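# Push the office chair fully under the desk

## Task

Slide the office chair completely in beneath the desk so that it finishes upright with every wheel on the floor; a toppled or tilted chair counts as failure, and it must stay in place on its own without the robot holding it there.

## Robot and tools

ROBOT. A Hello Robot Stretch 3 with one arm: a two-wheeled base (0.33 m long, 0.34 m wide), a lift that moves the arm up and down a mast, and a telescoping arm that reaches out to the robot's right side. The gripper cannot move forward by itself; drive the base for that. Turning in place pivots about the point midway between the drive wheels, 0.05 m behind the front edge. With the arm pulled in and the wrist folded, the wrist pokes out up to 0.06 m beyond the right side and a spin sweeps a 0.28 m radius; an unfolded, level wrist reaches past that circle.

FRAMES. Base frame: origin on the floor between the drive wheels, x ahead, y to the left, z up. hand_pose is reported in this frame at the point where closed fingertips meet; with all wrist joints at zero its x axis points up, y back along the arm toward the mast, z toward the robot's rear. Fingertips are round pads 0.04 m wide. The odometry frame equals the base frame at the start of the scene.

execute_actions. Argument actions is a list holding one action (or none, which only reports state and pictures). An action may contain base, joints, or both, plus optional contact_limits; its motions start together. base holds exactly one command: {"translate_m": d}, a straight-line offset in metres from the base's current spot, forward positive, -1 to 1; or {"rotate_rad": d}, an in-place turn offset in radians, counter-clockwise (left) positive, -3.2 to 3.2. No sideways motion. joints holds absolute targets keyed by name: lift_m 0 to 1.1 (arm height); arm_m 0 to 0.52 (extension); wrist_yaw_rad -1.345 to 4.42 (0 along the arm, positive toward the front, 3.0 folded over the base); wrist_pitch_rad -1.57 to 0.451 (0 level, negative tips down); wrist_roll_rad -2.911 to 2.911; gripper_m -0.089 to 0.179 (larger is wider; the real fingertip gap is smaller, zero below 0.007); head_pan_rad -3.953 to 1.73 (0 ahead, positive left, -1.57 faces along the arm); head_tilt_rad -1.53 to 0.419 (negative looks down). contact_limits: {"arm_m": n} with n a motor effort percentage 1 to 100; the arm stops once its effort hits about n (gentler when lower, but too low stops instantly), and this cap also limits its holding force until the next action. cameras: list from head_camera, nav_camera, wrist_camera, all; omitted or null gives all, [] gives none. Unknown keys or out-of-range values reject the whole call and nothing moves. An action runs at most 15 s. Joints or base omitted from an action may still be straining toward earlier targets. Base base commands are measured from the position in the latest reported state; the robot keeps holding the last command while you compose a reply.

wait: seconds 0 to 10; commands nothing, returns state and images. zoom_image: camera (head_camera, nav_camera or wrist_camera) and region [x0, y0, x1, y1] in pixels from the top-left of that camera's latest full image, at most 504 by 504. finished_scene: scene = the current scene's number; ends it permanently and reports success, with the next scene's task if any. Replying with no tool call ends everything.

RESULTS. base_status and joint_status tell how each commanded motion ended: done (for the base, wheels turned the full amount even if slipping), off_target (resting short, possibly still pushing), contact_stop, time_out, torque_fault. After the last three the old target is dropped. Lift and arm stop and go slack on firm contact until commanded again; a slack lift may sag under load. Base, wrist and head have no contact stop and keep pushing. A wrist servo pushed hard for seconds shuts off limp for 10 s (torque_fault). on_its_own describes uncommanded parts; held at means the target held, not the actual position. If one call reports a stop, later motion calls in that same reply are skipped. motor_effort: percent of maximum, positive toward higher values, bracket shows the peak; readings carry fixed offsets and noise. Positive wheel effort drives forward. lidar_m: 12 distances in metres from the base origin, 30-degree sectors, first straight ahead then counter-clockwise (4th left, 7th behind, 10th right), '-' means nothing seen; scan plane 0.17 m above the floor, range 0.15 to 12 m, misses glass, thin legs and low things; mast and low lift hide parts of sectors 5, 6, 9, 10. wrist_depth_mm (45 to 1000) and head_depth_mm (280 to 4000; image sideways) are 7x7 grids of median depths. base_odometry counts wheel turns; heading -3.142 to 3.142, left positive; turned_by_wheels and turned_by_imu since last result; base_tilt in degrees, forward and right positive, a few degrees of fixed bias.

SPEED. Full base speed (0.30 m/s, 1.9 rad/s) needs lift_m under 0.30, arm_m under 0.03 and wrist_yaw_rad over 2.54; otherwise 0.10 m/s and 0.63 rad/s. Shorter robot motion time is better.

CAUTIONS. Fold or unfold the wrist only with lift_m 0.32 to 0.95, wrist_pitch_rad -0.4, roll about 0; once folded, lift may go down to 0.25. With wrist_yaw_rad below -0.4, pitch at -0.5 or lower. Pushing with the arm against something immovable with the gripper above about 0.45 m can tip the robot; a raised contact limit or a repeat push makes that worse. Driving while gripping or pushing something stuck, or snagging on furniture (especially reversing), can tip it: reverse the last move in small steps, free the gripper, and lower lift_m to about 0.2 if still leaning. Avoid drops, slams, hard impacts and very forceful pushes, and do not knock the chair over. The chair must rest level and unaided before finishing.

Each tool is called after "Emit:" as name([rows], argument=value, ...), one row to a line, values as JSON.

## Session

Emit:
execute_actions(actions=[])

Scene clock: 0.00 s.
base_odometry: x=+0.000 y=+0.000 heading=+0.000 (m, m, rad; odometry frame)
turned_by_wheels: +0.000 (rad since the last result)
turned_by_imu: +0.000 (rad since the last result)
base_tilt: forward=-1.0 right=-1.4 (deg)
lidar_m: 0.83 0.82 1.48 0.95 1.21 1.15 2.33 1.63 3.02 2.53 2.53 0.97
head_depth_mm: 1543 1566 1585 1607 1593 976 899 / 1496 1504 1530 1540 1542 963 870 / 1449 1461 1477 1488 1488 951 844 / 1414 1422 1430 1439 1457 947 818 / 1364 1368 1379 1403 1397 938 792 / 1330 1338 1340 1358 1365 928 770 / 1285 1298 1302 1320 1324 920 746
base_status: not commanded
joint_positions: lift_m=+0.485 arm_m=-0.002 wrist_yaw_rad=+2.890 wrist_pitch_rad=-0.645 wrist_roll_rad=-0.018 gripper_m=+0.037 head_pan_rad=-0.016 head_tilt_rad=-0.013
joint_status: not commanded
motor_effort: left_wheel=+0 right_wheel=-1 lift_m=+38 arm_m=+0 wrist_yaw_rad=+1 wrist_pitch_rad=+4 wrist_roll_rad=+0 gripper_m=+0 head_pan_rad=+0 head_tilt_rad=+3 (%)
hand_pose: x=+0.0261 y=+0.0414 z=+0.4508 quat_wxyz=(+0.305, +0.687, +0.141, +0.644) (m; base frame)
wrist_depth_mm: 909 - - - - - 691 / 988 - - - - - 716 / 916 - 962 949 916 897 801 / 867 838 810 803 783 762 747 / 730 719 - 687 694 678 661 / 652 638 641 649 599 598 591 / 575 588 - - 557 544 534
pictures: head_camera (sideways: a quarter turn clockwise sets it upright), nav_camera (sideways: a quarter turn counterclockwise sets it upright), wrist_camera
Images, in order (width x height): head_camera 896x504, nav_camera 672x504, wrist_camera 644x364.

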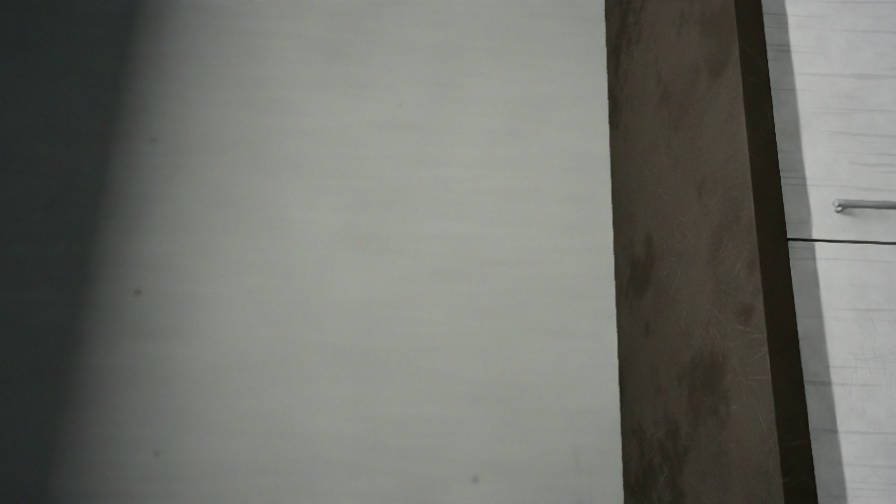

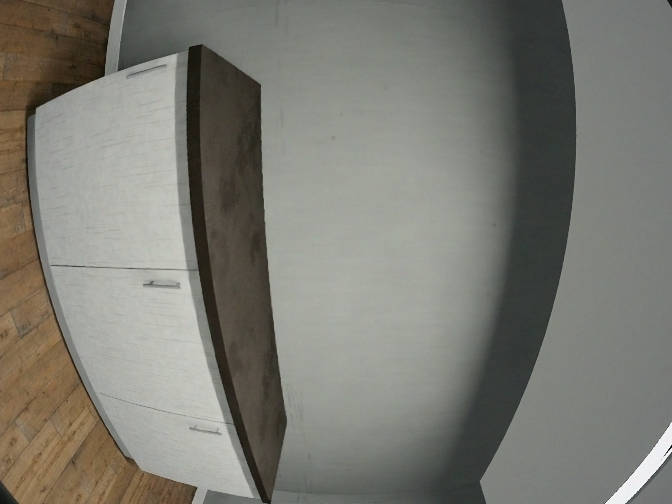

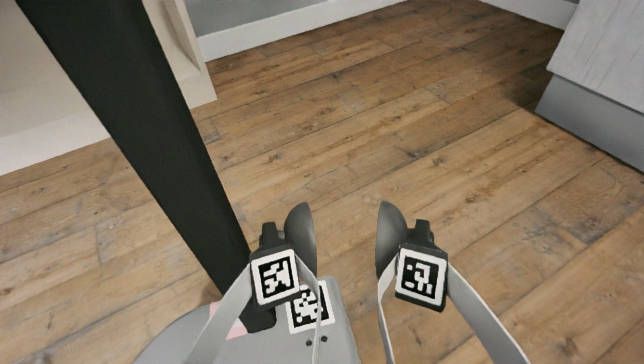

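Emit:
execute_actions([
  {"joints":{"head_pan_rad":-3.14,"head_tilt_rad":-0.5,"lift_m":0.27,"wrist_yaw_rad":3.0}},
], cameras=["nav_camera"])

Scene clock: 2.90 s.
base_odometry: x=+0.000 y=+0.000 heading=+0.000 (m, m, rad; odometry frame)
turned_by_wheels: +0.000 (rad since the last result)
turned_by_imu: +0.000 (rad since the last result)
base_tilt: forward=-0.9 right=-1.4 (deg)
lidar_m: 0.83 0.83 1.48 0.95 1.21 1.15 2.34 1.63 3.01 2.53 2.53 0.98
head_depth_mm: 2029 2114 2150 2253 1966 1551 1281 / 2460 2585 2691 2583 1959 1538 1276 / 2922 3156 3347 2628 1957 1543 1273 / 2849 3122 3391 2657 1946 1528 1275 / 2790 3059 3259 2632 1931 1546 1267 / 2723 2942 3229 2278 1864 1534 1277 / 2673 2800 3053 1679 1818 1526 1264
base_status: not commanded
joint_positions: lift_m=+0.271 arm_m=-0.002 wrist_yaw_rad=+2.999 wrist_pitch_rad=-0.645 wrist_roll_rad=-0.018 gripper_m=+0.037 head_pan_rad=-3.133 head_tilt_rad=-0.494
joint_status: all done
motor_effort: left_wheel=+0(0) right_wheel=+0(0) lift_m=+13(35) arm_m=+0(0) wrist_yaw_rad=+2(0) wrist_pitch_rad=+4(4) wrist_roll_rad=+0(0) gripper_m=+0(0) head_pan_rad=-3(32) head_tilt_rad=-5(42) (%)
hand_pose: x=+0.0059 y=+0.0455 z=+0.2362 quat_wxyz=(+0.270, +0.679, +0.178, +0.659) (m; base frame)
wrist_depth_mm: 800 824 912 914 905 835 813 / 784 755 768 715 701 689 657 / 649 642 617 598 582 573 550 / 551 541 - 534 506 491 480 / 483 - - - 450 430 425 / - - - - - 382 376 / - - - - 346 342 340
pictures: nav_camera (sideways: a quarter turn counterclockwise sets it upright)
Images, in order (width x height): nav_camera 672x504.

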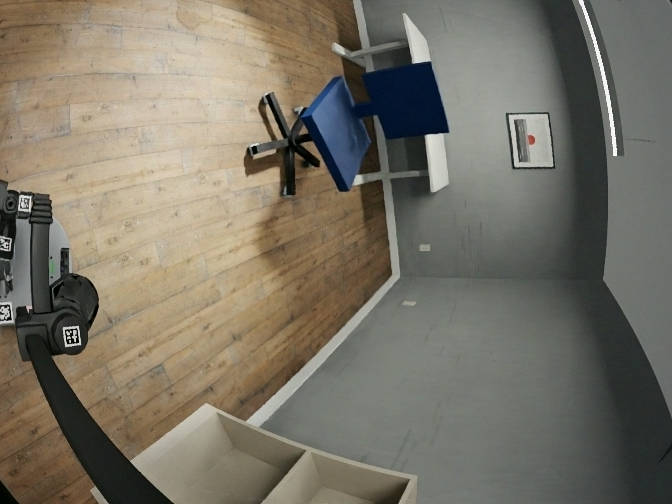

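Emit:
execute_actions([
  {"base":{"rotate_rad":-2.6},"joints":{"head_pan_rad":0,"head_tilt_rad":-0.4}},
], cameras=["nav_camera","head_camera"])

Scene clock: 5.77 s.
base_odometry: x=+0.000 y=+0.000 heading=-2.600 (m, m, rad; odometry frame)
turned_by_wheels: -2.600 (rad since the last result)
turned_by_imu: -2.616 (rad since the last result)
base_tilt: forward=-1.0 right=-1.3 (deg)
lidar_m: 1.63 2.98 2.53 2.52 0.97 0.83 0.82 1.46 0.95 1.21 1.15 2.38
head_depth_mm: 2681 2844 2937 2994 2198 1680 1351 / 2711 2947 3048 3153 1983 1684 1353 / 2818 3010 1839 1877 1865 1670 1343 / 2927 3138 1789 1881 2000 1662 1345 / 2989 3201 3413 3083 2144 1650 1354 / 3085 3295 3595 3108 2126 1644 1340 / 3178 3403 3788 3085 2125 1638 1335
base_status: done
joint_positions: lift_m=+0.271 arm_m=-0.002 wrist_yaw_rad=+2.999 wrist_pitch_rad=-0.645 wrist_roll_rad=-0.018 gripper_m=+0.037 head_pan_rad=-0.007 head_tilt_rad=-0.408
joint_status: all done
motor_effort: left_wheel=+4(13) right_wheel=-5(10) lift_m=+13(14) arm_m=+0(0) wrist_yaw_rad=+1(1) wrist_pitch_rad=+4(4) wrist_roll_rad=+0(1) gripper_m=+0(0) head_pan_rad=+3(31) head_tilt_rad=+5(19) (%)
hand_pose: x=+0.0059 y=+0.0455 z=+0.2362 quat_wxyz=(+0.270, +0.679, +0.178, +0.659) (m; base frame)
wrist_depth_mm: 886 967 963 925 916 873 818 / 800 778 747 720 714 679 668 / 645 639 619 604 588 576 552 / 553 546 - 539 499 491 475 / 484 - - - 451 436 425 / - - - - - 384 377 / - - - - 352 350 342
pictures: head_camera (sideways: a quarter turn clockwise sets it upright), nav_camera (sideways: a quarter turn counterclockwise sets it upright)
Images, in order (width x height): head_camera 896x504, nav_camera 672x504.

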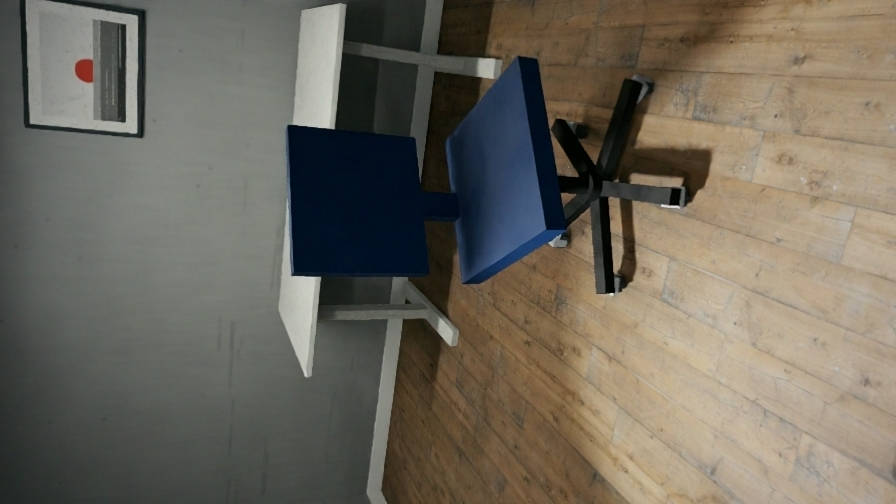

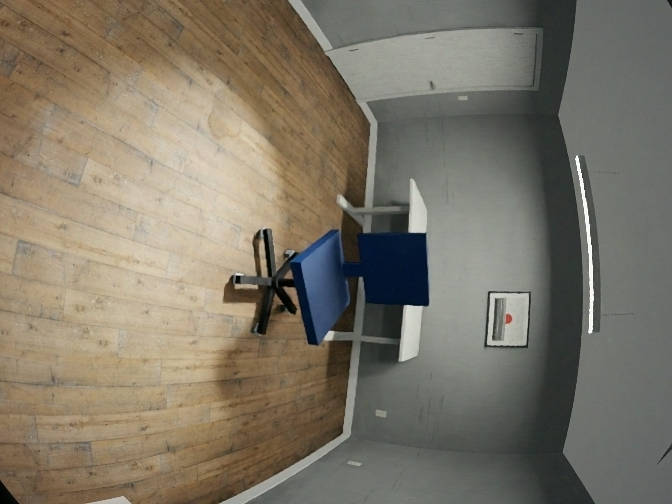

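Emit:
execute_actions([
  {"base":{"rotate_rad":0.25}},
], cameras=[])

Emit:
execute_actions([
  {"base":{"translate_m":1.0}},
], cameras=[])

Emit:
execute_actions([
  {"base":{"translate_m":0.9},"joints":{"head_pan_rad":-1.4,"head_tilt_rad":-0.8}},
], cameras=["nav_camera"])

Scene clock: 7.10 s.
base_odometry: x=+0.000 y=+0.000 heading=-2.350 (m, m, rad; odometry frame)
turned_by_wheels: +0.250 (rad since the last result)
turned_by_imu: +0.251 (rad since the last result)
base_tilt: forward=-0.9 right=-1.4 (deg)
lidar_m: 3.09 2.64 2.52 1.20 0.86 0.82 0.85 1.31 0.95 1.15 1.70 1.63
head_depth_mm: 2792 2931 1703 1800 1613 1652 1362 / 2913 3104 2899 1808 1924 1676 1362 / 3033 3280 3471 3124 2169 1671 1350 / 3223 3483 3746 3130 2165 1658 1350 / 3418 3704 - 3074 2130 1658 1337 / 3096 3328 3483 3069 2134 1646 1340 / 2737 2940 3061 3066 2140 1643 1339
base_status: done
joint_positions: lift_m=+0.271 arm_m=-0.002 wrist_yaw_rad=+2.999 wrist_pitch_rad=-0.645 wrist_roll_rad=-0.018 gripper_m=+0.037 head_pan_rad=-0.007 head_tilt_rad=-0.408
joint_status: not commanded
motor_effort: left_wheel=-4(11) right_wheel=+4(10) lift_m=+13(13) arm_m=+0(0) wrist_yaw_rad=+1(1) wrist_pitch_rad=+4(4) wrist_roll_rad=+1(0) gripper_m=+0(0) head_pan_rad=+2(2) head_tilt_rad=+6(7) (%)
hand_pose: x=+0.0058 y=+0.0455 z=+0.2362 quat_wxyz=(+0.270, +0.679, +0.178, +0.659) (m; base frame)
wrist_depth_mm: 792 880 945 923 883 849 813 / 767 757 744 736 710 689 664 / 660 634 627 606 586 572 560 / 555 541 - 540 502 494 480 / 486 - - - 450 435 421 / - - - - - 387 380 / - - - - 352 346 340
pictures: none
No camera images: the call's "cameras" was empty. Leave "cameras" out to get every camera's image.

Scene clock: 12.10 s.
base_odometry: x=-0.703 y=-0.711 heading=-2.350 (m, m, rad; odometry frame)
turned_by_wheels: +0.000 (rad since the last result)
turned_by_imu: +0.007 (rad since the last result)
base_tilt: forward=-1.2 right=-1.4 (deg)
lidar_m: 2.11 2.16 2.06 2.12 1.77 1.70 1.75 1.73 1.42 1.76 0.76 0.76
head_depth_mm: 2035 2158 2287 2485 2205 1609 947 / 2139 2274 2380 2564 2188 1673 1354 / 2271 2421 2554 2763 2165 1669 1354 / 2385 2576 2771 2924 2179 1655 1343 / 2536 2719 2996 3073 2163 1656 1340 / 2559 2698 2869 2878 2141 1651 1335 / 2229 2342 2513 2595 2151 1637 1339
base_status: done
joint_positions: lift_m=+0.271 arm_m=-0.002 wrist_yaw_rad=+2.999 wrist_pitch_rad=-0.645 wrist_roll_rad=-0.018 gripper_m=+0.037 head_pan_rad=-0.007 head_tilt_rad=-0.408
joint_status: not commanded
motor_effort: left_wheel=-4(9) right_wheel=+5(11) lift_m=+14(13) arm_m=+0(0) wrist_yaw_rad=+1(1) wrist_pitch_rad=+4(4) wrist_roll_rad=+0(0) gripper_m=+0(0) head_pan_rad=+3(2) head_tilt_rad=+5(5) (%)
hand_pose: x=+0.0058 y=+0.0455 z=+0.2362 quat_wxyz=(+0.270, +0.679, +0.178, +0.659) (m; base frame)
wrist_depth_mm: - 946 943 878 878 865 826 / 793 782 753 719 697 675 672 / 648 634 595 608 580 564 555 / 554 542 - 544 507 492 477 / 486 - - - 447 436 420 / - - - - - 380 373 / - - - - 355 345 343
pictures: none
No camera images: the call's "cameras" was empty. Leave "cameras" out to get every camera's image.

Scene clock: 16.87 s.
base_odometry: x=-1.336 y=-1.351 heading=-2.350 (m, m, rad; odometry frame)
turned_by_wheels: +0.000 (rad since the last result)
turned_by_imu: +0.006 (rad since the last result)
base_tilt: forward=-1.1 right=-1.2 (deg)
lidar_m: 1.71 1.69 1.63 1.68 2.27 2.49 2.57 2.10 0.63 2.20 1.54 1.24
head_depth_mm: 1959 2135 730 667 620 609 752 / 2104 2367 2177 1767 1418 1134 1104 / 2273 2518 2197 1768 1481 1278 1120 / 2104 2219 2172 1773 1479 1275 1120 / 1898 1318 1973 1759 1476 1275 1120 / 1697 1256 2055 1759 1482 1276 1121 / 1577 1258 1940 1757 1484 1266 1117
base_status: done
joint_positions: lift_m=+0.271 arm_m=-0.002 wrist_yaw_rad=+2.999 wrist_pitch_rad=-0.645 wrist_roll_rad=-0.018 gripper_m=+0.037 head_pan_rad=-1.393 head_tilt_rad=-0.790
joint_status: all done
motor_effort: left_wheel=-4(9) right_wheel=+4(12) lift_m=+14(13) arm_m=-1(0) wrist_yaw_rad=+1(0) wrist_pitch_rad=+4(4) wrist_roll_rad=+1(0) gripper_m=+0(0) head_pan_rad=-2(32) head_tilt_rad=-7(39) (%)
hand_pose: x=+0.0058 y=+0.0455 z=+0.2362 quat_wxyz=(+0.270, +0.679, +0.178, +0.659) (m; base frame)
wrist_depth_mm: - - 935 935 861 842 819 / 802 789 746 713 690 686 671 / 643 626 626 607 585 574 556 / 560 535 - 536 499 491 476 / 485 - - - 450 430 425 / - - - - - 386 378 / - - - - 350 348 341
pictures: nav_camera (sideways: a quarter turn counterclockwise sets it upright)
Images, in order (width x height): nav_camera 672x504.

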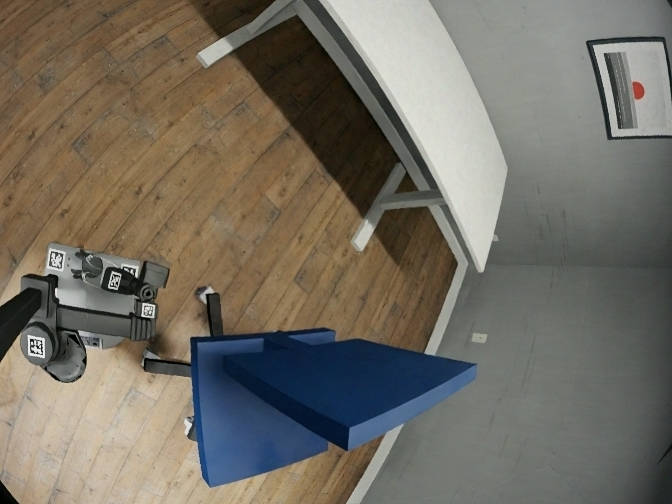

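Emit:
execute_actions([
  {"base":{"translate_m":0.1},"joints":{"lift_m":0.75,"wrist_pitch_rad":-0.4}},
], cameras=[])

Emit:
execute_actions([
  {"joints":{"wrist_yaw_rad":0,"gripper_m":0.0}},
], cameras=[])

Emit:
execute_actions([
  {"joints":{"wrist_pitch_rad":0,"arm_m":0.15,"head_pan_rad":-1.7}},
], cameras=["nav_camera"])

Scene clock: 22.30 s.
base_odometry: x=-1.406 y=-1.423 heading=-2.351 (m, m, rad; odometry frame)
turned_by_wheels: +0.000 (rad since the last result)
turned_by_imu: +0.001 (rad since the last result)
base_tilt: forward=-1.2 right=-1.2 (deg)
lidar_m: 1.62 1.64 1.57 1.64 2.19 2.57 2.66 2.17 0.68 2.25 1.51 1.15
head_depth_mm: 2018 2229 2186 1777 1013 1245 - / 2179 2432 2188 1758 1485 1277 - / 2224 2473 2183 1773 1471 1304 - / 2007 1326 2189 1760 1481 1297 1084 / 1787 1262 1819 1765 1480 1276 1121 / 1623 1261 1975 1753 1477 1269 1124 / 1508 1255 1034 1757 1480 1273 1120
base_status: done
joint_positions: lift_m=+0.749 arm_m=-0.002 wrist_yaw_rad=+3.000 wrist_pitch_rad=-0.419 wrist_roll_rad=-0.018 gripper_m=+0.037 head_pan_rad=-1.393 head_tilt_rad=-0.790
joint_status: all done
motor_effort: left_wheel=-4(10) right_wheel=+4(10) lift_m=+60(61) arm_m=+0(1) wrist_yaw_rad=+0(0) wrist_pitch_rad=+5(6) wrist_roll_rad=+0(0) gripper_m=+0(0) head_pan_rad=-2(3) head_tilt_rad=-6(6) (%)
hand_pose: x=+0.0105 y=+0.0791 z=+0.7616 quat_wxyz=(+0.195, +0.694, +0.100, +0.686) (m; base frame)
wrist_depth_mm: - - - - - - - / - - - - - - - / - - - - - - - / - - - - - - - / - - - - - - - / - - - - - - - / 994 935 933 907 894 874 881
pictures: none
No camera images: the call's "cameras" was empty. Leave "cameras" out to get every camera's image.

Scene clock: 24.80 s.
base_odometry: x=-1.406 y=-1.423 heading=-2.351 (m, m, rad; odometry frame)
turned_by_wheels: +0.000 (rad since the last result)
turned_by_imu: +0.000 (rad since the last result)
base_tilt: forward=-1.0 right=-1.3 (deg)
lidar_m: 1.62 1.64 1.57 1.63 2.20 2.57 2.66 2.18 0.68 2.25 1.51 1.14
head_depth_mm: 2015 2232 2179 1762 1010 1246 - / 2164 2409 2191 1760 1519 1288 - / 2247 2479 2201 1773 1521 1306 1141 / 2006 1313 2183 1758 1490 1270 1119 / 1773 1276 1840 1772 1489 1277 1121 / 1618 1256 1971 1759 1481 1277 1119 / 1514 1259 1030 1759 1482 1271 1118
base_status: not commanded
joint_positions: lift_m=+0.749 arm_m=-0.002 wrist_yaw_rad=+0.002 wrist_pitch_rad=-0.419 wrist_roll_rad=-0.018 gripper_m=+0.000 head_pan_rad=-1.393 head_tilt_rad=-0.790
joint_status: all done
motor_effort: left_wheel=-4(4) right_wheel=+4(4) lift_m=+60(60) arm_m=+0(0) wrist_yaw_rad=-2(2) wrist_pitch_rad=+6(6) wrist_roll_rad=+0(0) gripper_m=-3(79) head_pan_rad=-3(3) head_tilt_rad=-6(6) (%)
hand_pose: x=-0.0212 y=-0.3672 z=+0.7616 quat_wxyz=(+0.698, +0.149, -0.685, -0.146) (m; base frame)
wrist_depth_mm: - - - - - 332 230 / 610 734 - - - 341 234 / - - - - - 349 236 / - - - - - 352 241 / - - - - 613 362 243 / - - - - 578 380 247 / 988 938 943 928 927 413 251
pictures: none
No camera images: the call's "cameras" was empty. Leave "cameras" out to get every camera's image.

Scene clock: 27.17 s.
base_odometry: x=-1.406 y=-1.423 heading=-2.351 (m, m, rad; odometry frame)
turned_by_wheels: +0.000 (rad since the last result)
turned_by_imu: +0.000 (rad since the last result)
base_tilt: forward=-0.9 right=-1.3 (deg)
lidar_m: 1.62 1.64 1.57 1.63 2.20 2.57 2.65 2.18 0.68 2.25 1.50 1.15
head_depth_mm: 1824 2034 558 555 573 629 - / 1906 1985 689 713 - 1227 1119 / 1987 2261 2172 1800 - 1256 1124 / 2090 2389 2184 - - 1274 1123 / 2191 2513 2199 1764 1464 1279 1125 / 2201 2244 2178 1753 1476 1279 1118 / 1968 1255 1755 1762 1476 1281 1121
base_status: not commanded
joint_positions: lift_m=+0.749 arm_m=+0.150 wrist_yaw_rad=+0.000 wrist_pitch_rad=-0.022 wrist_roll_rad=-0.018 gripper_m=+0.000 head_pan_rad=-1.693 head_tilt_rad=-0.790
joint_status: all done
motor_effort: left_wheel=-3(4) right_wheel=+4(4) lift_m=+60(60) arm_m=+2(2) wrist_yaw_rad=-2(0) wrist_pitch_rad=+6(7) wrist_roll_rad=+0(0) gripper_m=-3(3) head_pan_rad=-3(19) head_tilt_rad=-7(6) (%)
hand_pose: x=-0.0213 y=-0.5503 z=+0.8581 quat_wxyz=(+0.714, +0.008, -0.700, -0.008) (m; base frame)
wrist_depth_mm: - - - - - - 224 / - - - - - 312 214 / - - - - - 316 216 / - - - - - 313 218 / 596 714 - - - 323 220 / - - - - - 325 222 / - - - - - 309 223
pictures: nav_camera (sideways: a quarter turn counterclockwise sets it upright)
Images, in order (width x height): nav_camera 672x504.

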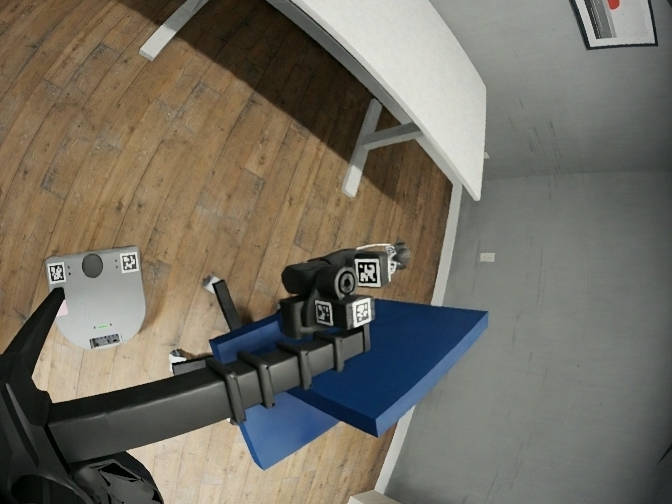

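Emit:
execute_actions([
  {"base":{"translate_m":-0.4},"joints":{"lift_m":0.65}},
], cameras=["nav_camera"])

Scene clock: 32.17 s.
base_odometry: x=-1.125 y=-1.138 heading=-2.350 (m, m, rad; odometry frame)
turned_by_wheels: +0.000 (rad since the last result)
turned_by_imu: -0.002 (rad since the last result)
base_tilt: forward=-1.1 right=-1.4 (deg)
lidar_m: 1.53 1.83 1.78 1.83 2.30 2.22 2.30 1.85 0.62 2.05 1.67 1.92
head_depth_mm: 1677 1873 2061 1035 898 865 1145 / 1736 1964 2120 443 483 - - / 1818 2062 2182 509 575 811 1104 / 1896 2170 556 629 - 1226 1121 / 1983 2190 664 1029 1446 1252 1120 / 2078 2438 2173 1763 1485 1275 1116 / 2200 2518 2176 1759 1478 1273 1116
base_status: done
joint_positions: lift_m=+0.651 arm_m=+0.150 wrist_yaw_rad=+0.210 wrist_pitch_rad=-0.021 wrist_roll_rad=-0.017 gripper_m=+0.000 head_pan_rad=-1.693 head_tilt_rad=-0.791
joint_status: all done
on_its_own: wrist_yaw_rad is held at +0.184, not at your +0.000, by its stall guard, which is still easing
motor_effort: left_wheel=+5(12) right_wheel=-16(41) lift_m=+14(55) arm_m=+2(7) wrist_yaw_rad=-17(57) wrist_pitch_rad=+6(7) wrist_roll_rad=+0(1) gripper_m=-4(8) head_pan_rad=-3(3) head_tilt_rad=-5(5) (%)
hand_pose: x=+0.0320 y=-0.5447 z=+0.7599 quat_wxyz=(+0.710, +0.081, -0.696, +0.067) (m; base frame)
wrist_depth_mm: - - - 258 129 86 65 / - - - 270 133 88 66 / - - - - 136 89 67 / - - - - 140 91 67 / - - - - 134 92 68 / - - - - 127 94 69 / - - - - 164 95 70
pictures: nav_camera (sideways: a quarter turn counterclockwise sets it upright)
Images, in order (width x height): nav_camera 672x504.

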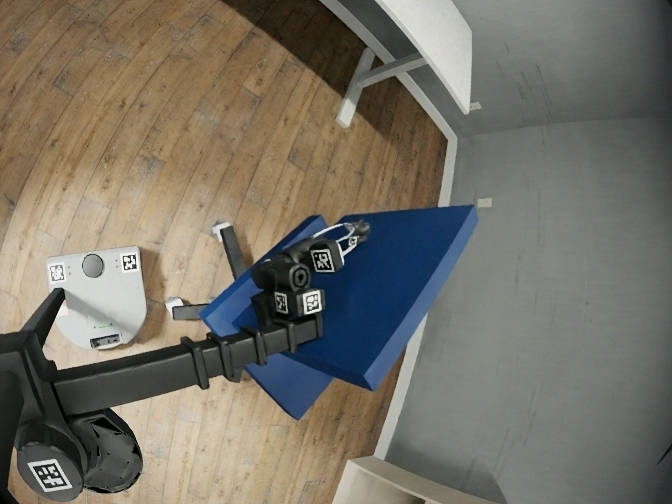

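Emit:
execute_actions([
  {"base":{"translate_m":-0.35},"joints":{"wrist_yaw_rad":0.0,"arm_m":0.2}},
], cameras=["nav_camera"])

Scene clock: 37.50 s.
base_odometry: x=-0.879 y=-0.889 heading=-2.350 (m, m, rad; odometry frame)
turned_by_wheels: +0.000 (rad since the last result)
turned_by_imu: -0.002 (rad since the last result)
base_tilt: forward=-1.1 right=-1.3 (deg)
lidar_m: 1.87 2.03 1.94 2.00 2.00 1.91 1.98 1.88 0.68 1.88 1.89 2.22
head_depth_mm: 1522 1703 1943 1128 962 1232 1145 / 1600 1790 1967 481 888 - - / 1658 1890 527 553 - 1104 1098 / 1726 1989 569 657 - 1253 1124 / 1827 1979 671 874 1425 1243 1125 / 1924 2167 2095 1765 1476 1276 1127 / 2015 2351 2183 1761 1474 1277 1118
base_status: done
joint_positions: lift_m=+0.651 arm_m=+0.200 wrist_yaw_rad=+0.301 wrist_pitch_rad=-0.020 wrist_roll_rad=-0.017 gripper_m=+0.000 head_pan_rad=-1.693 head_tilt_rad=-0.791
joint_status: wrist_yaw_rad off_target (ended at +0.301, target +0.000); the others done
on_its_own: wrist_yaw_rad is held at +0.281, not at your +0.000, by its stall guard, which is not easing now
motor_effort: left_wheel=+2(19) right_wheel=-6(46) lift_m=+14(15) arm_m=+2(9) wrist_yaw_rad=-12(72) wrist_pitch_rad=+6(6) wrist_roll_rad=-1(0) gripper_m=-4(10) head_pan_rad=-3(3) head_tilt_rad=-5(7) (%)
hand_pose: x=+0.0544 y=-0.5889 z=+0.7601 quat_wxyz=(+0.706, +0.113, -0.692, +0.100) (m; base frame)
wrist_depth_mm: - - - 266 131 87 65 / - - - 281 135 88 66 / - - - - 138 90 67 / - - - - 142 91 67 / - - - - 135 93 69 / - - - - 128 95 70 / - - - - 168 96 70
pictures: nav_camera (sideways: a quarter turn counterclockwise sets it upright)
Images, in order (width x height): nav_camera 672x504.

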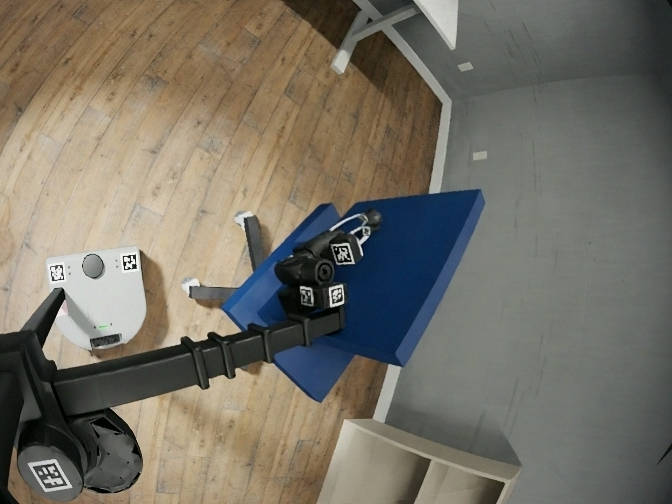

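Emit:
execute_actions([
  {"joints":{"wrist_yaw_rad":0.0,"arm_m":0.04}},
], cameras=[])

Emit:
execute_actions([
  {"base":{"translate_m":-0.35}},
], cameras=["nav_camera"])

Scene clock: 40.20 s.
base_odometry: x=-0.879 y=-0.889 heading=-2.350 (m, m, rad; odometry frame)
turned_by_wheels: +0.000 (rad since the last result)
turned_by_imu: +0.000 (rad since the last result)
base_tilt: forward=-1.0 right=-1.3 (deg)
lidar_m: 1.87 2.04 1.95 2.00 2.00 1.92 1.98 1.88 0.69 1.88 1.89 2.22
head_depth_mm: 1529 1712 1892 514 620 1212 1152 / 1597 1798 526 564 677 846 - / 1668 1884 556 627 771 1187 1073 / 1743 1978 584 706 907 - 1091 / 1818 2034 655 808 1416 1264 1123 / 1923 2225 2108 1768 1481 1274 1117 / 2023 2360 2180 1754 1479 1271 1124
base_status: not commanded
joint_positions: lift_m=+0.651 arm_m=+0.040 wrist_yaw_rad=+0.001 wrist_pitch_rad=-0.020 wrist_roll_rad=-0.017 gripper_m=+0.000 head_pan_rad=-1.693 head_tilt_rad=-0.791
joint_status: all done
motor_effort: left_wheel=-2(19) right_wheel=+2(41) lift_m=+15(14) arm_m=-3(3) wrist_yaw_rad=-1(73) wrist_pitch_rad=+6(6) wrist_roll_rad=+0(0) gripper_m=-3(10) head_pan_rad=-3(3) head_tilt_rad=-6(5) (%)
hand_pose: x=-0.0212 y=-0.4410 z=+0.7601 quat_wxyz=(+0.713, +0.008, -0.701, -0.007) (m; base frame)
wrist_depth_mm: - - - 250 196 164 141 / - - - 255 203 168 144 / - - - 267 209 173 147 / - - - 281 216 178 150 / - - - - 216 181 154 / - - - 293 215 186 157 / - - - 328 243 190 161
pictures: none
No camera images: the call's "cameras" was empty. Leave "cameras" out to get every camera's image.

Scene clock: 44.97 s.
base_odometry: x=-0.633 y=-0.640 heading=-2.350 (m, m, rad; odometry frame)
turned_by_wheels: +0.000 (rad since the last result)
turned_by_imu: -0.003 (rad since the last result)
base_tilt: forward=-1.0 right=-1.3 (deg)
lidar_m: 2.21 2.21 2.11 2.17 1.69 1.61 1.66 1.64 1.37 0.68 2.28 2.14
head_depth_mm: 1390 1559 1778 1753 1487 1282 1161 / 1448 1637 582 1634 1482 1331 - / 1509 1714 560 660 918 1325 - / 1572 1790 547 622 791 - 1092 / 1660 1899 535 599 752 1202 1100 / 1733 2013 516 573 711 1221 1109 / 1844 2149 2148 551 675 1224 1120
base_status: done
joint_positions: lift_m=+0.651 arm_m=+0.040 wrist_yaw_rad=-0.002 wrist_pitch_rad=-0.022 wrist_roll_rad=-0.017 gripper_m=+0.000 head_pan_rad=-1.693 head_tilt_rad=-0.791
joint_status: not commanded
motor_effort: left_wheel=-2(7) right_wheel=+2(24) lift_m=+15(15) arm_m=+2(5) wrist_yaw_rad=+2(50) wrist_pitch_rad=+6(6) wrist_roll_rad=+0(0) gripper_m=-2(9) head_pan_rad=-3(3) head_tilt_rad=-6(5) (%)
hand_pose: x=-0.0219 y=-0.4403 z=+0.7598 quat_wxyz=(+0.713, +0.007, -0.701, -0.008) (m; base frame)
wrist_depth_mm: 154 159 166 173 182 192 203 / 158 163 171 180 188 199 785 / 163 168 177 186 195 206 806 / 168 174 182 191 202 214 937 / 173 178 188 - 212 222 - / 177 184 195 208 221 230 - / 183 192 199 214 226 243 -
pictures: nav_camera (sideways: a quarter turn counterclockwise sets it upright)
Images, in order (width x height): nav_camera 672x504.

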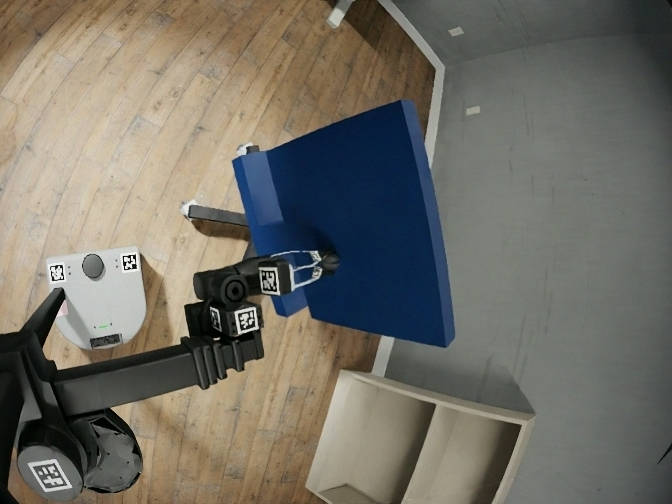

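That rotated it well. Now back slightly and push the rear edge with the arm.

Emit:
execute_actions([
  {"base":{"translate_m":-0.08}},
], cameras=[])

Emit:
execute_actions([
  {"joints":{"arm_m":0.35}},
], cameras=["nav_camera"])

Scene clock: 47.40 s.
base_odometry: x=-0.577 y=-0.583 heading=-2.350 (m, m, rad; odometry frame)
turned_by_wheels: +0.000 (rad since the last result)
turned_by_imu: +0.000 (rad since the last result)
base_tilt: forward=-1.0 right=-1.4 (deg)
lidar_m: 2.28 2.25 2.15 2.21 1.61 1.54 1.59 1.58 1.32 0.70 2.23 2.20
head_depth_mm: 1348 1529 1750 1706 1484 1280 1154 / 1409 1606 1837 1765 1481 1326 - / 1471 1672 605 1629 1422 1326 - / 1535 1757 555 650 920 - 1092 / 1607 1854 548 626 783 1247 1121 / 1679 1967 535 598 739 1179 1100 / 1786 2099 520 574 702 1212 1117
base_status: done
joint_positions: lift_m=+0.651 arm_m=+0.040 wrist_yaw_rad=-0.001 wrist_pitch_rad=-0.022 wrist_roll_rad=-0.017 gripper_m=+0.000 head_pan_rad=-1.693 head_tilt_rad=-0.791
joint_status: not commanded
motor_effort: left_wheel=-2(8) right_wheel=+2(4) lift_m=+14(15) arm_m=+2(3) wrist_yaw_rad=+1(2) wrist_pitch_rad=+6(6) wrist_roll_rad=+0(0) gripper_m=-3(2) head_pan_rad=-3(3) head_tilt_rad=-6(7) (%)
hand_pose: x=-0.0218 y=-0.4403 z=+0.7598 quat_wxyz=(+0.713, +0.008, -0.701, -0.008) (m; base frame)
wrist_depth_mm: 168 174 182 191 200 - 955 / 174 179 188 198 207 - 984 / 177 185 194 204 215 - - / 182 190 200 209 221 - - / 188 197 207 - 232 - - / 195 204 213 230 243 - - / 200 211 220 234 249 - -
pictures: none
No camera images: the call's "cameras" was empty. Leave "cameras" out to get every camera's image.

Scene clock: 51.33 s.
base_odometry: x=-0.577 y=-0.583 heading=-2.351 (m, m, rad; odometry frame)
turned_by_wheels: +0.000 (rad since the last result)
turned_by_imu: -0.028 (rad since the last result)
base_tilt: forward=-1.1 right=-1.3 (deg)
lidar_m: 2.29 2.27 2.15 2.19 1.62 1.54 1.58 1.57 1.32 1.66 0.72 2.20
head_depth_mm: 1347 1527 1724 1665 1473 1278 1145 / 1393 1577 1816 1764 1520 - - / 1456 1654 1918 - 1480 1275 1126 / 1525 806 845 - 1445 1227 1122 / 1591 1770 536 607 880 1233 1127 / 1667 1921 2117 1115 942 1186 1101 / 1750 2053 2159 1112 935 1249 1118
base_status: not commanded
joint_positions: lift_m=+0.651 arm_m=+0.349 wrist_yaw_rad=-0.177 wrist_pitch_rad=-0.019 wrist_roll_rad=-0.017 gripper_m=+0.000 head_pan_rad=-1.693 head_tilt_rad=-0.791
joint_status: all done
on_its_own: wrist_yaw_rad is held at -0.166, not at your +0.000, by its stall guard, which is not easing now
motor_effort: left_wheel=-8(24) right_wheel=+16(45) lift_m=+14(14) arm_m=+4(13) wrist_yaw_rad=+8(65) wrist_pitch_rad=+5(7) wrist_roll_rad=+0(0) gripper_m=-3(10) head_pan_rad=-3(3) head_tilt_rad=-5(6) (%)
hand_pose: x=-0.0666 y=-0.7462 z=+0.7605 quat_wxyz=(+0.710, -0.055, -0.699, -0.070) (m; base frame)
wrist_depth_mm: - 54 94 - 949 886 746 / - 54 93 - 984 934 797 / - 55 92 - - 961 801 / - 55 91 - - 984 705 / - 55 90 - - 996 886 / - 54 85 - - - 896 / - 54 79 - - - 949
pictures: nav_camera (sideways: a quarter turn counterclockwise sets it upright)
Images, in order (width x height): nav_camera 672x504.

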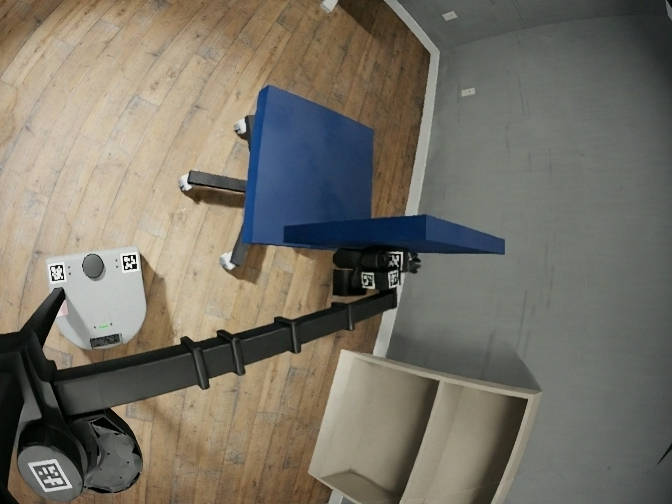

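Emit:
execute_actions([
  {"base":{"translate_m":-0.05},"joints":{"arm_m":0.25,"wrist_yaw_rad":0,"head_pan_rad":-0.5,"head_tilt_rad":-0.5}},
], cameras=["nav_camera"])

Scene clock: 53.40 s.
base_odometry: x=-0.542 y=-0.547 heading=-2.351 (m, m, rad; odometry frame)
turned_by_wheels: +0.000 (rad since the last result)
turned_by_imu: +0.000 (rad since the last result)
base_tilt: forward=-1.1 right=-1.2 (deg)
lidar_m: 2.34 2.30 2.17 2.22 1.57 1.49 1.54 1.53 1.30 1.63 0.73 2.24
head_depth_mm: 2193 2396 2660 2602 1930 976 853 / 2180 2408 2286 2477 1914 1484 1236 / 2201 2428 2272 2576 1907 1514 1264 / 2210 2414 2664 2542 1909 1514 1271 / 2213 2414 2683 2556 1905 1519 1258 / 2218 2397 2663 2520 1886 1507 1256 / 2232 2426 2275 2436 1907 1513 1259
base_status: done
joint_positions: lift_m=+0.651 arm_m=+0.250 wrist_yaw_rad=-0.001 wrist_pitch_rad=-0.019 wrist_roll_rad=-0.017 gripper_m=+0.000 head_pan_rad=-0.507 head_tilt_rad=-0.507
joint_status: all done
motor_effort: left_wheel=+0(19) right_wheel=-1(22) lift_m=+14(14) arm_m=-2(7) wrist_yaw_rad=+1(35) wrist_pitch_rad=+5(5) wrist_roll_rad=+0(1) gripper_m=-3(6) head_pan_rad=+3(31) head_tilt_rad=+6(33) (%)
hand_pose: x=-0.0217 y=-0.6510 z=+0.7605 quat_wxyz=(+0.713, +0.007, -0.701, -0.007) (m; base frame)
wrist_depth_mm: - 100 153 332 - 943 852 / - 100 154 335 - 987 882 / - 100 155 338 - 998 830 / - 101 155 341 - - 798 / - 101 157 - - - 877 / 83 101 152 - - - 917 / 83 102 146 353 - - 908
pictures: nav_camera (sideways: a quarter turn counterclockwise sets it upright)
Images, in order (width x height): nav_camera 672x504.

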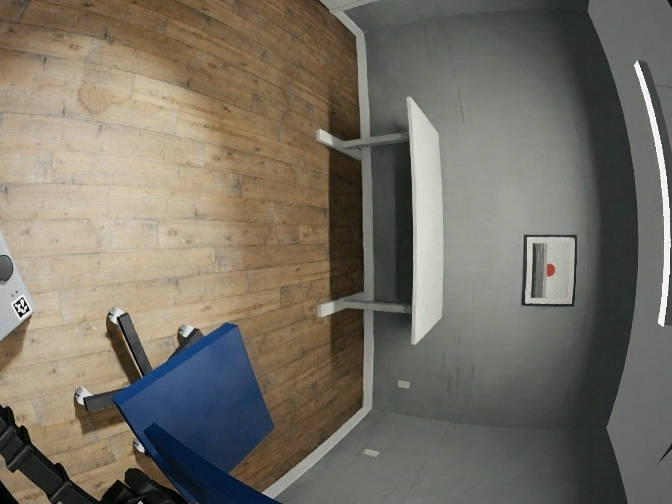

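Emit:
execute_actions([
  {"base":{"translate_m":0.6},"joints":{"head_pan_rad":-0.9,"head_tilt_rad":-0.7}},
], cameras=["nav_camera"])

Scene clock: 60.67 s.
base_odometry: x=-0.964 y=-0.973 heading=-2.351 (m, m, rad; odometry frame)
turned_by_wheels: +0.000 (rad since the last result)
turned_by_imu: -0.102 (rad since the last result)
base_tilt: forward=-1.1 right=-1.3 (deg)
lidar_m: 1.76 2.13 1.95 1.96 2.41 2.03 2.05 1.96 1.61 0.88 2.24 1.78
head_depth_mm: 2160 2327 2412 1975 1592 1313 1165 / 2223 2517 2594 1955 1594 1345 1158 / 2090 2360 2580 1986 1599 1343 1162 / 1997 2109 2470 1923 1583 1350 1155 / 1897 1638 2310 1961 1588 1340 1154 / 1810 1614 2245 1943 1588 1331 1159 / 1746 1616 2148 1959 1581 1340 1154
base_status: done
joint_positions: lift_m=+0.651 arm_m=+0.250 wrist_yaw_rad=-0.186 wrist_pitch_rad=-0.021 wrist_roll_rad=-0.017 gripper_m=+0.000 head_pan_rad=-0.893 head_tilt_rad=-0.692
joint_status: all done
on_its_own: wrist_yaw_rad is held at -0.181, not at your +0.000, by its stall guard, which is not easing now
motor_effort: left_wheel=+2(26) right_wheel=-5(55) lift_m=+14(15) arm_m=+4(4) wrist_yaw_rad=+2(76) wrist_pitch_rad=+6(6) wrist_roll_rad=+0(0) gripper_m=-2(11) head_pan_rad=-2(22) head_tilt_rad=-6(30) (%)
hand_pose: x=-0.0687 y=-0.6457 z=+0.7599 quat_wxyz=(+0.710, -0.057, -0.698, -0.074) (m; base frame)
wrist_depth_mm: 160 159 158 159 159 158 158 / 165 164 164 164 163 164 163 / 169 170 169 168 168 168 168 / 175 177 175 175 176 174 175 / 183 184 182 181 182 182 181 / 190 190 189 - 188 188 188 / 197 197 197 196 196 195 195
pictures: nav_camera (sideways: a quarter turn counterclockwise sets it upright)
Images, in order (width x height): nav_camera 672x504.

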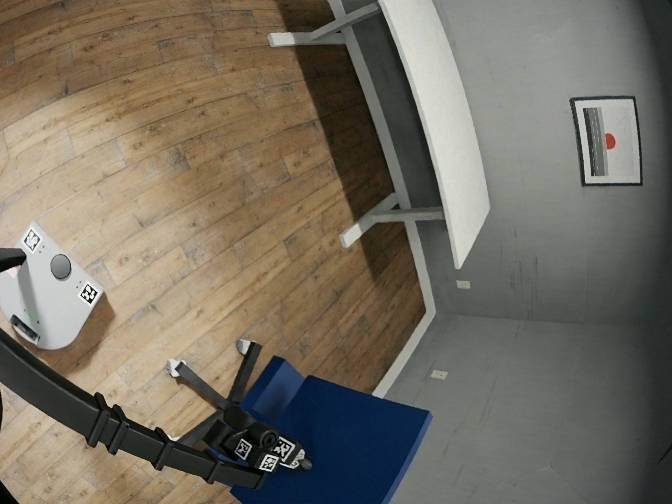

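Emit:
execute_actions([
  {"joints":{"arm_m":0,"wrist_pitch_rad":-0.4}},
], cameras=[])

Emit:
execute_actions([
  {"joints":{"wrist_yaw_rad":3.0}},
], cameras=[])

Emit:
execute_actions([
  {"joints":{"lift_m":0.27}},
], cameras=[])

Emit:
execute_actions([
  {"base":{"translate_m":-0.8}},
], cameras=[])

Emit:
execute_actions([
  {"base":{"rotate_rad":-1.57},"joints":{"head_pan_rad":0.6}},
], cameras=["nav_camera"])

Scene clock: 64.17 s.
base_odometry: x=-0.964 y=-0.973 heading=-2.351 (m, m, rad; odometry frame)
turned_by_wheels: +0.000 (rad since the last result)
turned_by_imu: +0.000 (rad since the last result)
base_tilt: forward=-1.1 right=-1.4 (deg)
lidar_m: 1.76 2.13 1.95 1.97 2.41 2.03 2.05 1.97 1.62 0.88 2.25 1.78
head_depth_mm: 2162 2308 2403 1969 1598 1309 1160 / 2202 2511 2556 1984 1589 1338 1166 / 2088 2361 2556 1955 1585 1351 1154 / 1994 2104 2440 1916 1590 1339 1153 / 1898 1643 2310 1934 1578 1338 1149 / 1815 1624 2251 1969 1591 1333 1153 / 1750 1616 2152 1954 1588 1341 1158
base_status: not commanded
joint_positions: lift_m=+0.651 arm_m=+0.000 wrist_yaw_rad=-0.182 wrist_pitch_rad=-0.414 wrist_roll_rad=-0.017 gripper_m=+0.000 head_pan_rad=-0.893 head_tilt_rad=-0.692
joint_status: all done
on_its_own: wrist_yaw_rad is held at -0.181, not at your +0.000, by its stall guard, which is not easing now
motor_effort: left_wheel=+1(2) right_wheel=-3(6) lift_m=+14(14) arm_m=-2(2) wrist_yaw_rad=+0(2) wrist_pitch_rad=+4(6) wrist_roll_rad=+0(0) gripper_m=-2(2) head_pan_rad=-3(4) head_tilt_rad=-5(6) (%)
hand_pose: x=-0.0622 y=-0.3664 z=+0.6642 quat_wxyz=(+0.682, +0.084, -0.696, -0.207) (m; base frame)
wrist_depth_mm: - 374 374 378 379 - - / - 419 413 408 408 - - / - - 447 465 632 - - / - - 567 528 547 - - / - - - - - - - / - 992 922 876 926 916 925 / 863 841 848 799 805 799 776
pictures: none
No camera images: the call's "cameras" was empty. Leave "cameras" out to get every camera's image.

Scene clock: 66.77 s.
base_odometry: x=-0.964 y=-0.973 heading=-2.351 (m, m, rad; odometry frame)
turned_by_wheels: +0.000 (rad since the last result)
turned_by_imu: +0.000 (rad since the last result)
base_tilt: forward=-1.1 right=-1.2 (deg)
lidar_m: 1.76 2.13 1.95 1.97 2.41 2.03 2.05 1.97 1.61 0.88 2.25 1.78
head_depth_mm: 2142 2303 2412 1969 1587 1319 1162 / 2213 2519 2563 1969 1593 1339 1157 / 2113 2372 2559 1963 1592 1336 1155 / 2002 2107 2462 1934 1596 1340 1155 / 1889 1628 2305 1953 1599 1334 1154 / 1821 1615 2259 1974 1592 1333 1153 / 1736 1617 2157 1949 1577 1329 1151
base_status: not commanded
joint_positions: lift_m=+0.651 arm_m=+0.000 wrist_yaw_rad=+2.998 wrist_pitch_rad=-0.414 wrist_roll_rad=-0.017 gripper_m=+0.000 head_pan_rad=-0.893 head_tilt_rad=-0.692
joint_status: all done
motor_effort: left_wheel=+2(2) right_wheel=-2(2) lift_m=+15(15) arm_m=-2(2) wrist_yaw_rad=+0(2) wrist_pitch_rad=+4(4) wrist_roll_rad=+0(0) gripper_m=-2(2) head_pan_rad=-2(3) head_tilt_rad=-5(5) (%)
hand_pose: x=+0.0109 y=+0.0773 z=+0.6642 quat_wxyz=(+0.194, +0.694, +0.097, +0.686) (m; base frame)
wrist_depth_mm: - - - - - - - / - - - - - - - / - - - - - - - / - - - - - - - / - - - - - - - / 1000 992 978 912 923 930 911 / 882 853 846 821 846 774 780
pictures: none
No camera images: the call's "cameras" was empty. Leave "cameras" out to get every camera's image.

Scene clock: 71.07 s.
base_odometry: x=-0.964 y=-0.973 heading=-2.351 (m, m, rad; odometry frame)
turned_by_wheels: +0.000 (rad since the last result)
turned_by_imu: +0.000 (rad since the last result)
base_tilt: forward=-1.1 right=-1.4 (deg)
lidar_m: 1.76 2.12 1.95 1.97 2.41 2.03 2.05 1.97 1.62 0.89 2.24 1.78
head_depth_mm: 2172 2336 2421 1959 1603 1319 1157 / 2223 2498 2571 1978 1606 1343 1159 / 2096 2378 2576 1975 1593 1334 1157 / 1984 2097 2462 1910 1588 1339 1160 / 1904 1633 2303 1948 1589 1341 1163 / 1819 1633 2265 1970 1586 1331 1153 / 1740 1623 2153 1949 1588 1327 1157
base_status: not commanded
joint_positions: lift_m=+0.271 arm_m=+0.000 wrist_yaw_rad=+2.999 wrist_pitch_rad=-0.415 wrist_roll_rad=-0.017 gripper_m=+0.000 head_pan_rad=-0.893 head_tilt_rad=-0.692
joint_status: all done
motor_effort: left_wheel=+2(2) right_wheel=-3(2) lift_m=+13(14) arm_m=-2(2) wrist_yaw_rad=+0(1) wrist_pitch_rad=+4(4) wrist_roll_rad=+0(0) gripper_m=-2(2) head_pan_rad=-3(3) head_tilt_rad=-5(5) (%)
hand_pose: x=+0.0108 y=+0.0772 z=+0.2841 quat_wxyz=(+0.194, +0.694, +0.098, +0.686) (m; base frame)
wrist_depth_mm: - - - - - - - / - - - - - - - / - 994 956 983 897 891 860 / 779 747 752 718 704 678 656 / 618 611 - - 582 564 545 / 505 527 - - 477 467 458 / 450 - - - 412 411 402
pictures: none
No camera images: the call's "cameras" was empty. Leave "cameras" out to get every camera's image.

Scene clock: 75.50 s.
base_odometry: x=-0.402 y=-0.405 heading=-2.351 (m, m, rad; odometry frame)
turned_by_wheels: +0.000 (rad since the last result)
turned_by_imu: -0.005 (rad since the last result)
base_tilt: forward=-1.0 right=-1.4 (deg)
lidar_m: 2.56 2.47 2.23 2.24 1.41 1.29 1.30 1.37 1.39 1.25 1.13 2.43
head_depth_mm: 1826 1940 2121 1967 1594 1345 1160 / 2044 2253 2384 1394 1596 1341 1158 / 2381 2615 2464 1249 1549 1340 1154 / 2677 2858 917 1133 1540 1328 1158 / 2584 977 1074 1378 1537 1335 1152 / 2467 2630 2379 1947 1595 1331 1151 / 2324 2516 2438 1942 1589 1334 1158
base_status: done
joint_positions: lift_m=+0.271 arm_m=+0.000 wrist_yaw_rad=+2.999 wrist_pitch_rad=-0.415 wrist_roll_rad=-0.017 gripper_m=+0.000 head_pan_rad=-0.893 head_tilt_rad=-0.692
joint_status: not commanded
motor_effort: left_wheel=+2(6) right_wheel=-3(9) lift_m=+14(14) arm_m=-2(2) wrist_yaw_rad=+0(1) wrist_pitch_rad=+4(4) wrist_roll_rad=+0(0) gripper_m=-2(2) head_pan_rad=-3(3) head_tilt_rad=-5(5) (%)
hand_pose: x=+0.0106 y=+0.0773 z=+0.2841 quat_wxyz=(+0.194, +0.694, +0.098, +0.686) (m; base frame)
wrist_depth_mm: - - - - - - - / - - - - - - - / - - 950 912 886 874 843 / 777 731 751 724 685 681 663 / 605 613 - - 589 549 545 / 516 511 - - 479 467 458 / 455 - - - 413 409 403
pictures: none
No camera images: the call's "cameras" was empty. Leave "cameras" out to get every camera's image.

Scene clock: 77.70 s.
base_odometry: x=-0.402 y=-0.405 heading=+2.363 (m, m, rad; odometry frame)
turned_by_wheels: -1.570 (rad since the last result)
turned_by_imu: -1.579 (rad since the last result)
base_tilt: forward=-1.1 right=-1.3 (deg)
lidar_m: 1.25 1.13 2.43 2.56 2.46 2.23 2.24 1.42 1.29 1.30 1.38 1.40
head_depth_mm: 1667 1790 1959 1973 1598 1347 1161 / 1850 2014 2223 1910 1588 1337 1162 / 2099 2323 2465 1335 1600 1331 1153 / 2438 2688 1509 1211 1506 1342 1158 / 2713 2776 933 1167 1497 1330 1158 / 2550 977 1099 1789 1586 1337 1154 / 2399 2591 2459 1953 1579 1337 1154
base_status: done
joint_positions: lift_m=+0.271 arm_m=+0.000 wrist_yaw_rad=+2.999 wrist_pitch_rad=-0.415 wrist_roll_rad=-0.017 gripper_m=+0.000 head_pan_rad=+0.593 head_tilt_rad=-0.692
joint_status: all done
motor_effort: left_wheel=+3(13) right_wheel=-5(9) lift_m=+14(13) arm_m=-2(2) wrist_yaw_rad=+1(0) wrist_pitch_rad=+4(4) wrist_roll_rad=+0(1) gripper_m=-2(2) head_pan_rad=+2(31) head_tilt_rad=-5(5) (%)
hand_pose: x=+0.0106 y=+0.0773 z=+0.2841 quat_wxyz=(+0.194, +0.694, +0.098, +0.686) (m; base frame)
wrist_depth_mm: - - - - - - - / - - - - - - 880 / - - 964 920 901 889 841 / 778 761 733 708 695 690 670 / 611 610 - - 586 556 546 / 519 515 - - 487 472 460 / 457 - - - 409 407 400
pictures: nav_camera (sideways: a quarter turn counterclockwise sets it upright)
Images, in order (width x height): nav_camera 672x504.

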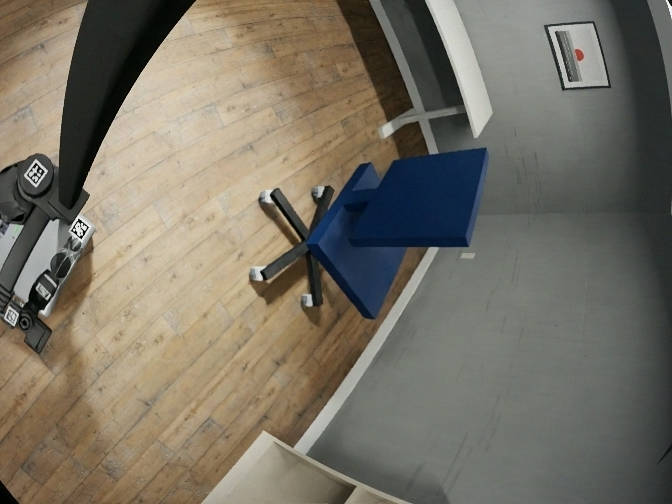

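Emit:
execute_actions([
  {"base":{"translate_m":0.88}},
], cameras=[])

Emit:
execute_actions([
  {"base":{"rotate_rad":1.5},"joints":{"head_pan_rad":0,"head_tilt_rad":-0.6}},
], cameras=["nav_camera"])

Scene clock: 82.50 s.
base_odometry: x=-1.028 y=+0.213 heading=+2.363 (m, m, rad; odometry frame)
turned_by_wheels: +0.000 (rad since the last result)
turned_by_imu: +0.006 (rad since the last result)
base_tilt: forward=-1.1 right=-1.3 (deg)
lidar_m: 0.72 0.89 1.75 0.69 2.69 3.05 3.07 1.76 1.62 0.98 0.75 0.43
head_depth_mm: 763 823 894 979 1087 1211 1162 / 855 931 1024 1141 1283 1310 1156 / 968 1070 1193 1360 1515 1333 1154 / 1119 1258 1442 1690 1593 1326 1153 / 1325 1535 1799 1896 1582 1336 1159 / 1657 1958 2309 1951 1572 1334 1104 / 2061 2341 2509 1948 1577 846 1096
base_status: done
joint_positions: lift_m=+0.271 arm_m=+0.000 wrist_yaw_rad=+2.999 wrist_pitch_rad=-0.415 wrist_roll_rad=-0.017 gripper_m=+0.000 head_pan_rad=+0.593 head_tilt_rad=-0.692
joint_status: not commanded
motor_effort: left_wheel=+3(12) right_wheel=-4(8) lift_m=+14(14) arm_m=-2(2) wrist_yaw_rad=+0(0) wrist_pitch_rad=+4(4) wrist_roll_rad=+0(0) gripper_m=-2(2) head_pan_rad=+3(2) head_tilt_rad=-4(5) (%)
hand_pose: x=+0.0106 y=+0.0773 z=+0.2841 quat_wxyz=(+0.194, +0.694, +0.098, +0.686) (m; base frame)
wrist_depth_mm: - - - - - - - / - - - - - - - / - - 817 742 810 906 842 / 786 755 596 723 639 669 668 / 631 604 - - 586 557 544 / 504 515 - - 488 472 463 / 449 - - - 419 413 402
pictures: none
No camera images: the call's "cameras" was empty. Leave "cameras" out to get every camera's image.

Scene clock: 84.67 s.
base_odometry: x=-1.028 y=+0.213 heading=-2.420 (m, m, rad; odometry frame)
turned_by_wheels: +1.500 (rad since the last result)
turned_by_imu: +1.509 (rad since the last result)
base_tilt: forward=-1.1 right=-1.3 (deg)
lidar_m: 0.69 2.69 3.05 3.05 1.82 1.62 0.98 0.78 0.43 0.72 0.85 1.52
head_depth_mm: 2062 2228 2484 2214 1730 1422 1203 / 2108 2255 2618 2245 1171 927 1052 / 2203 2226 2592 2205 1098 898 1105 / 2252 2208 2738 2192 1101 901 1133 / 2347 2410 2760 2110 1094 896 1157 / 2466 2567 825 804 856 875 1173 / 2547 2512 2683 611 700 1375 1202
base_status: done
joint_positions: lift_m=+0.271 arm_m=+0.000 wrist_yaw_rad=+2.999 wrist_pitch_rad=-0.415 wrist_roll_rad=-0.017 gripper_m=+0.000 head_pan_rad=+0.007 head_tilt_rad=-0.605
joint_status: all done
motor_effort: left_wheel=-4(10) right_wheel=+4(12) lift_m=+13(14) arm_m=-2(2) wrist_yaw_rad=+0(1) wrist_pitch_rad=+4(4) wrist_roll_rad=+0(0) gripper_m=-2(2) head_pan_rad=-3(29) head_tilt_rad=+5(19) (%)
hand_pose: x=+0.0106 y=+0.0772 z=+0.2841 quat_wxyz=(+0.194, +0.694, +0.098, +0.686) (m; base frame)
wrist_depth_mm: - - - - - - - / - - - - - - - / - 996 938 927 922 860 824 / 786 754 752 726 693 666 661 / 622 595 - - 575 542 545 / 512 517 - - 487 465 458 / 444 - - - 411 408 398
pictures: nav_camera (sideways: a quarter turn counterclockwise sets it upright)
Images, in order (width x height): nav_camera 672x504.

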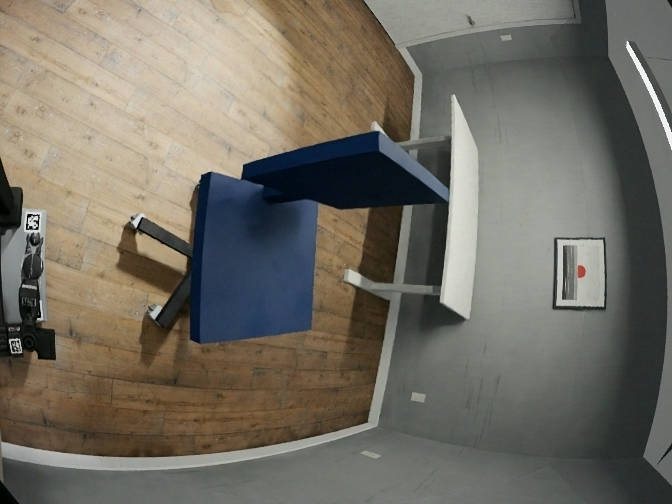

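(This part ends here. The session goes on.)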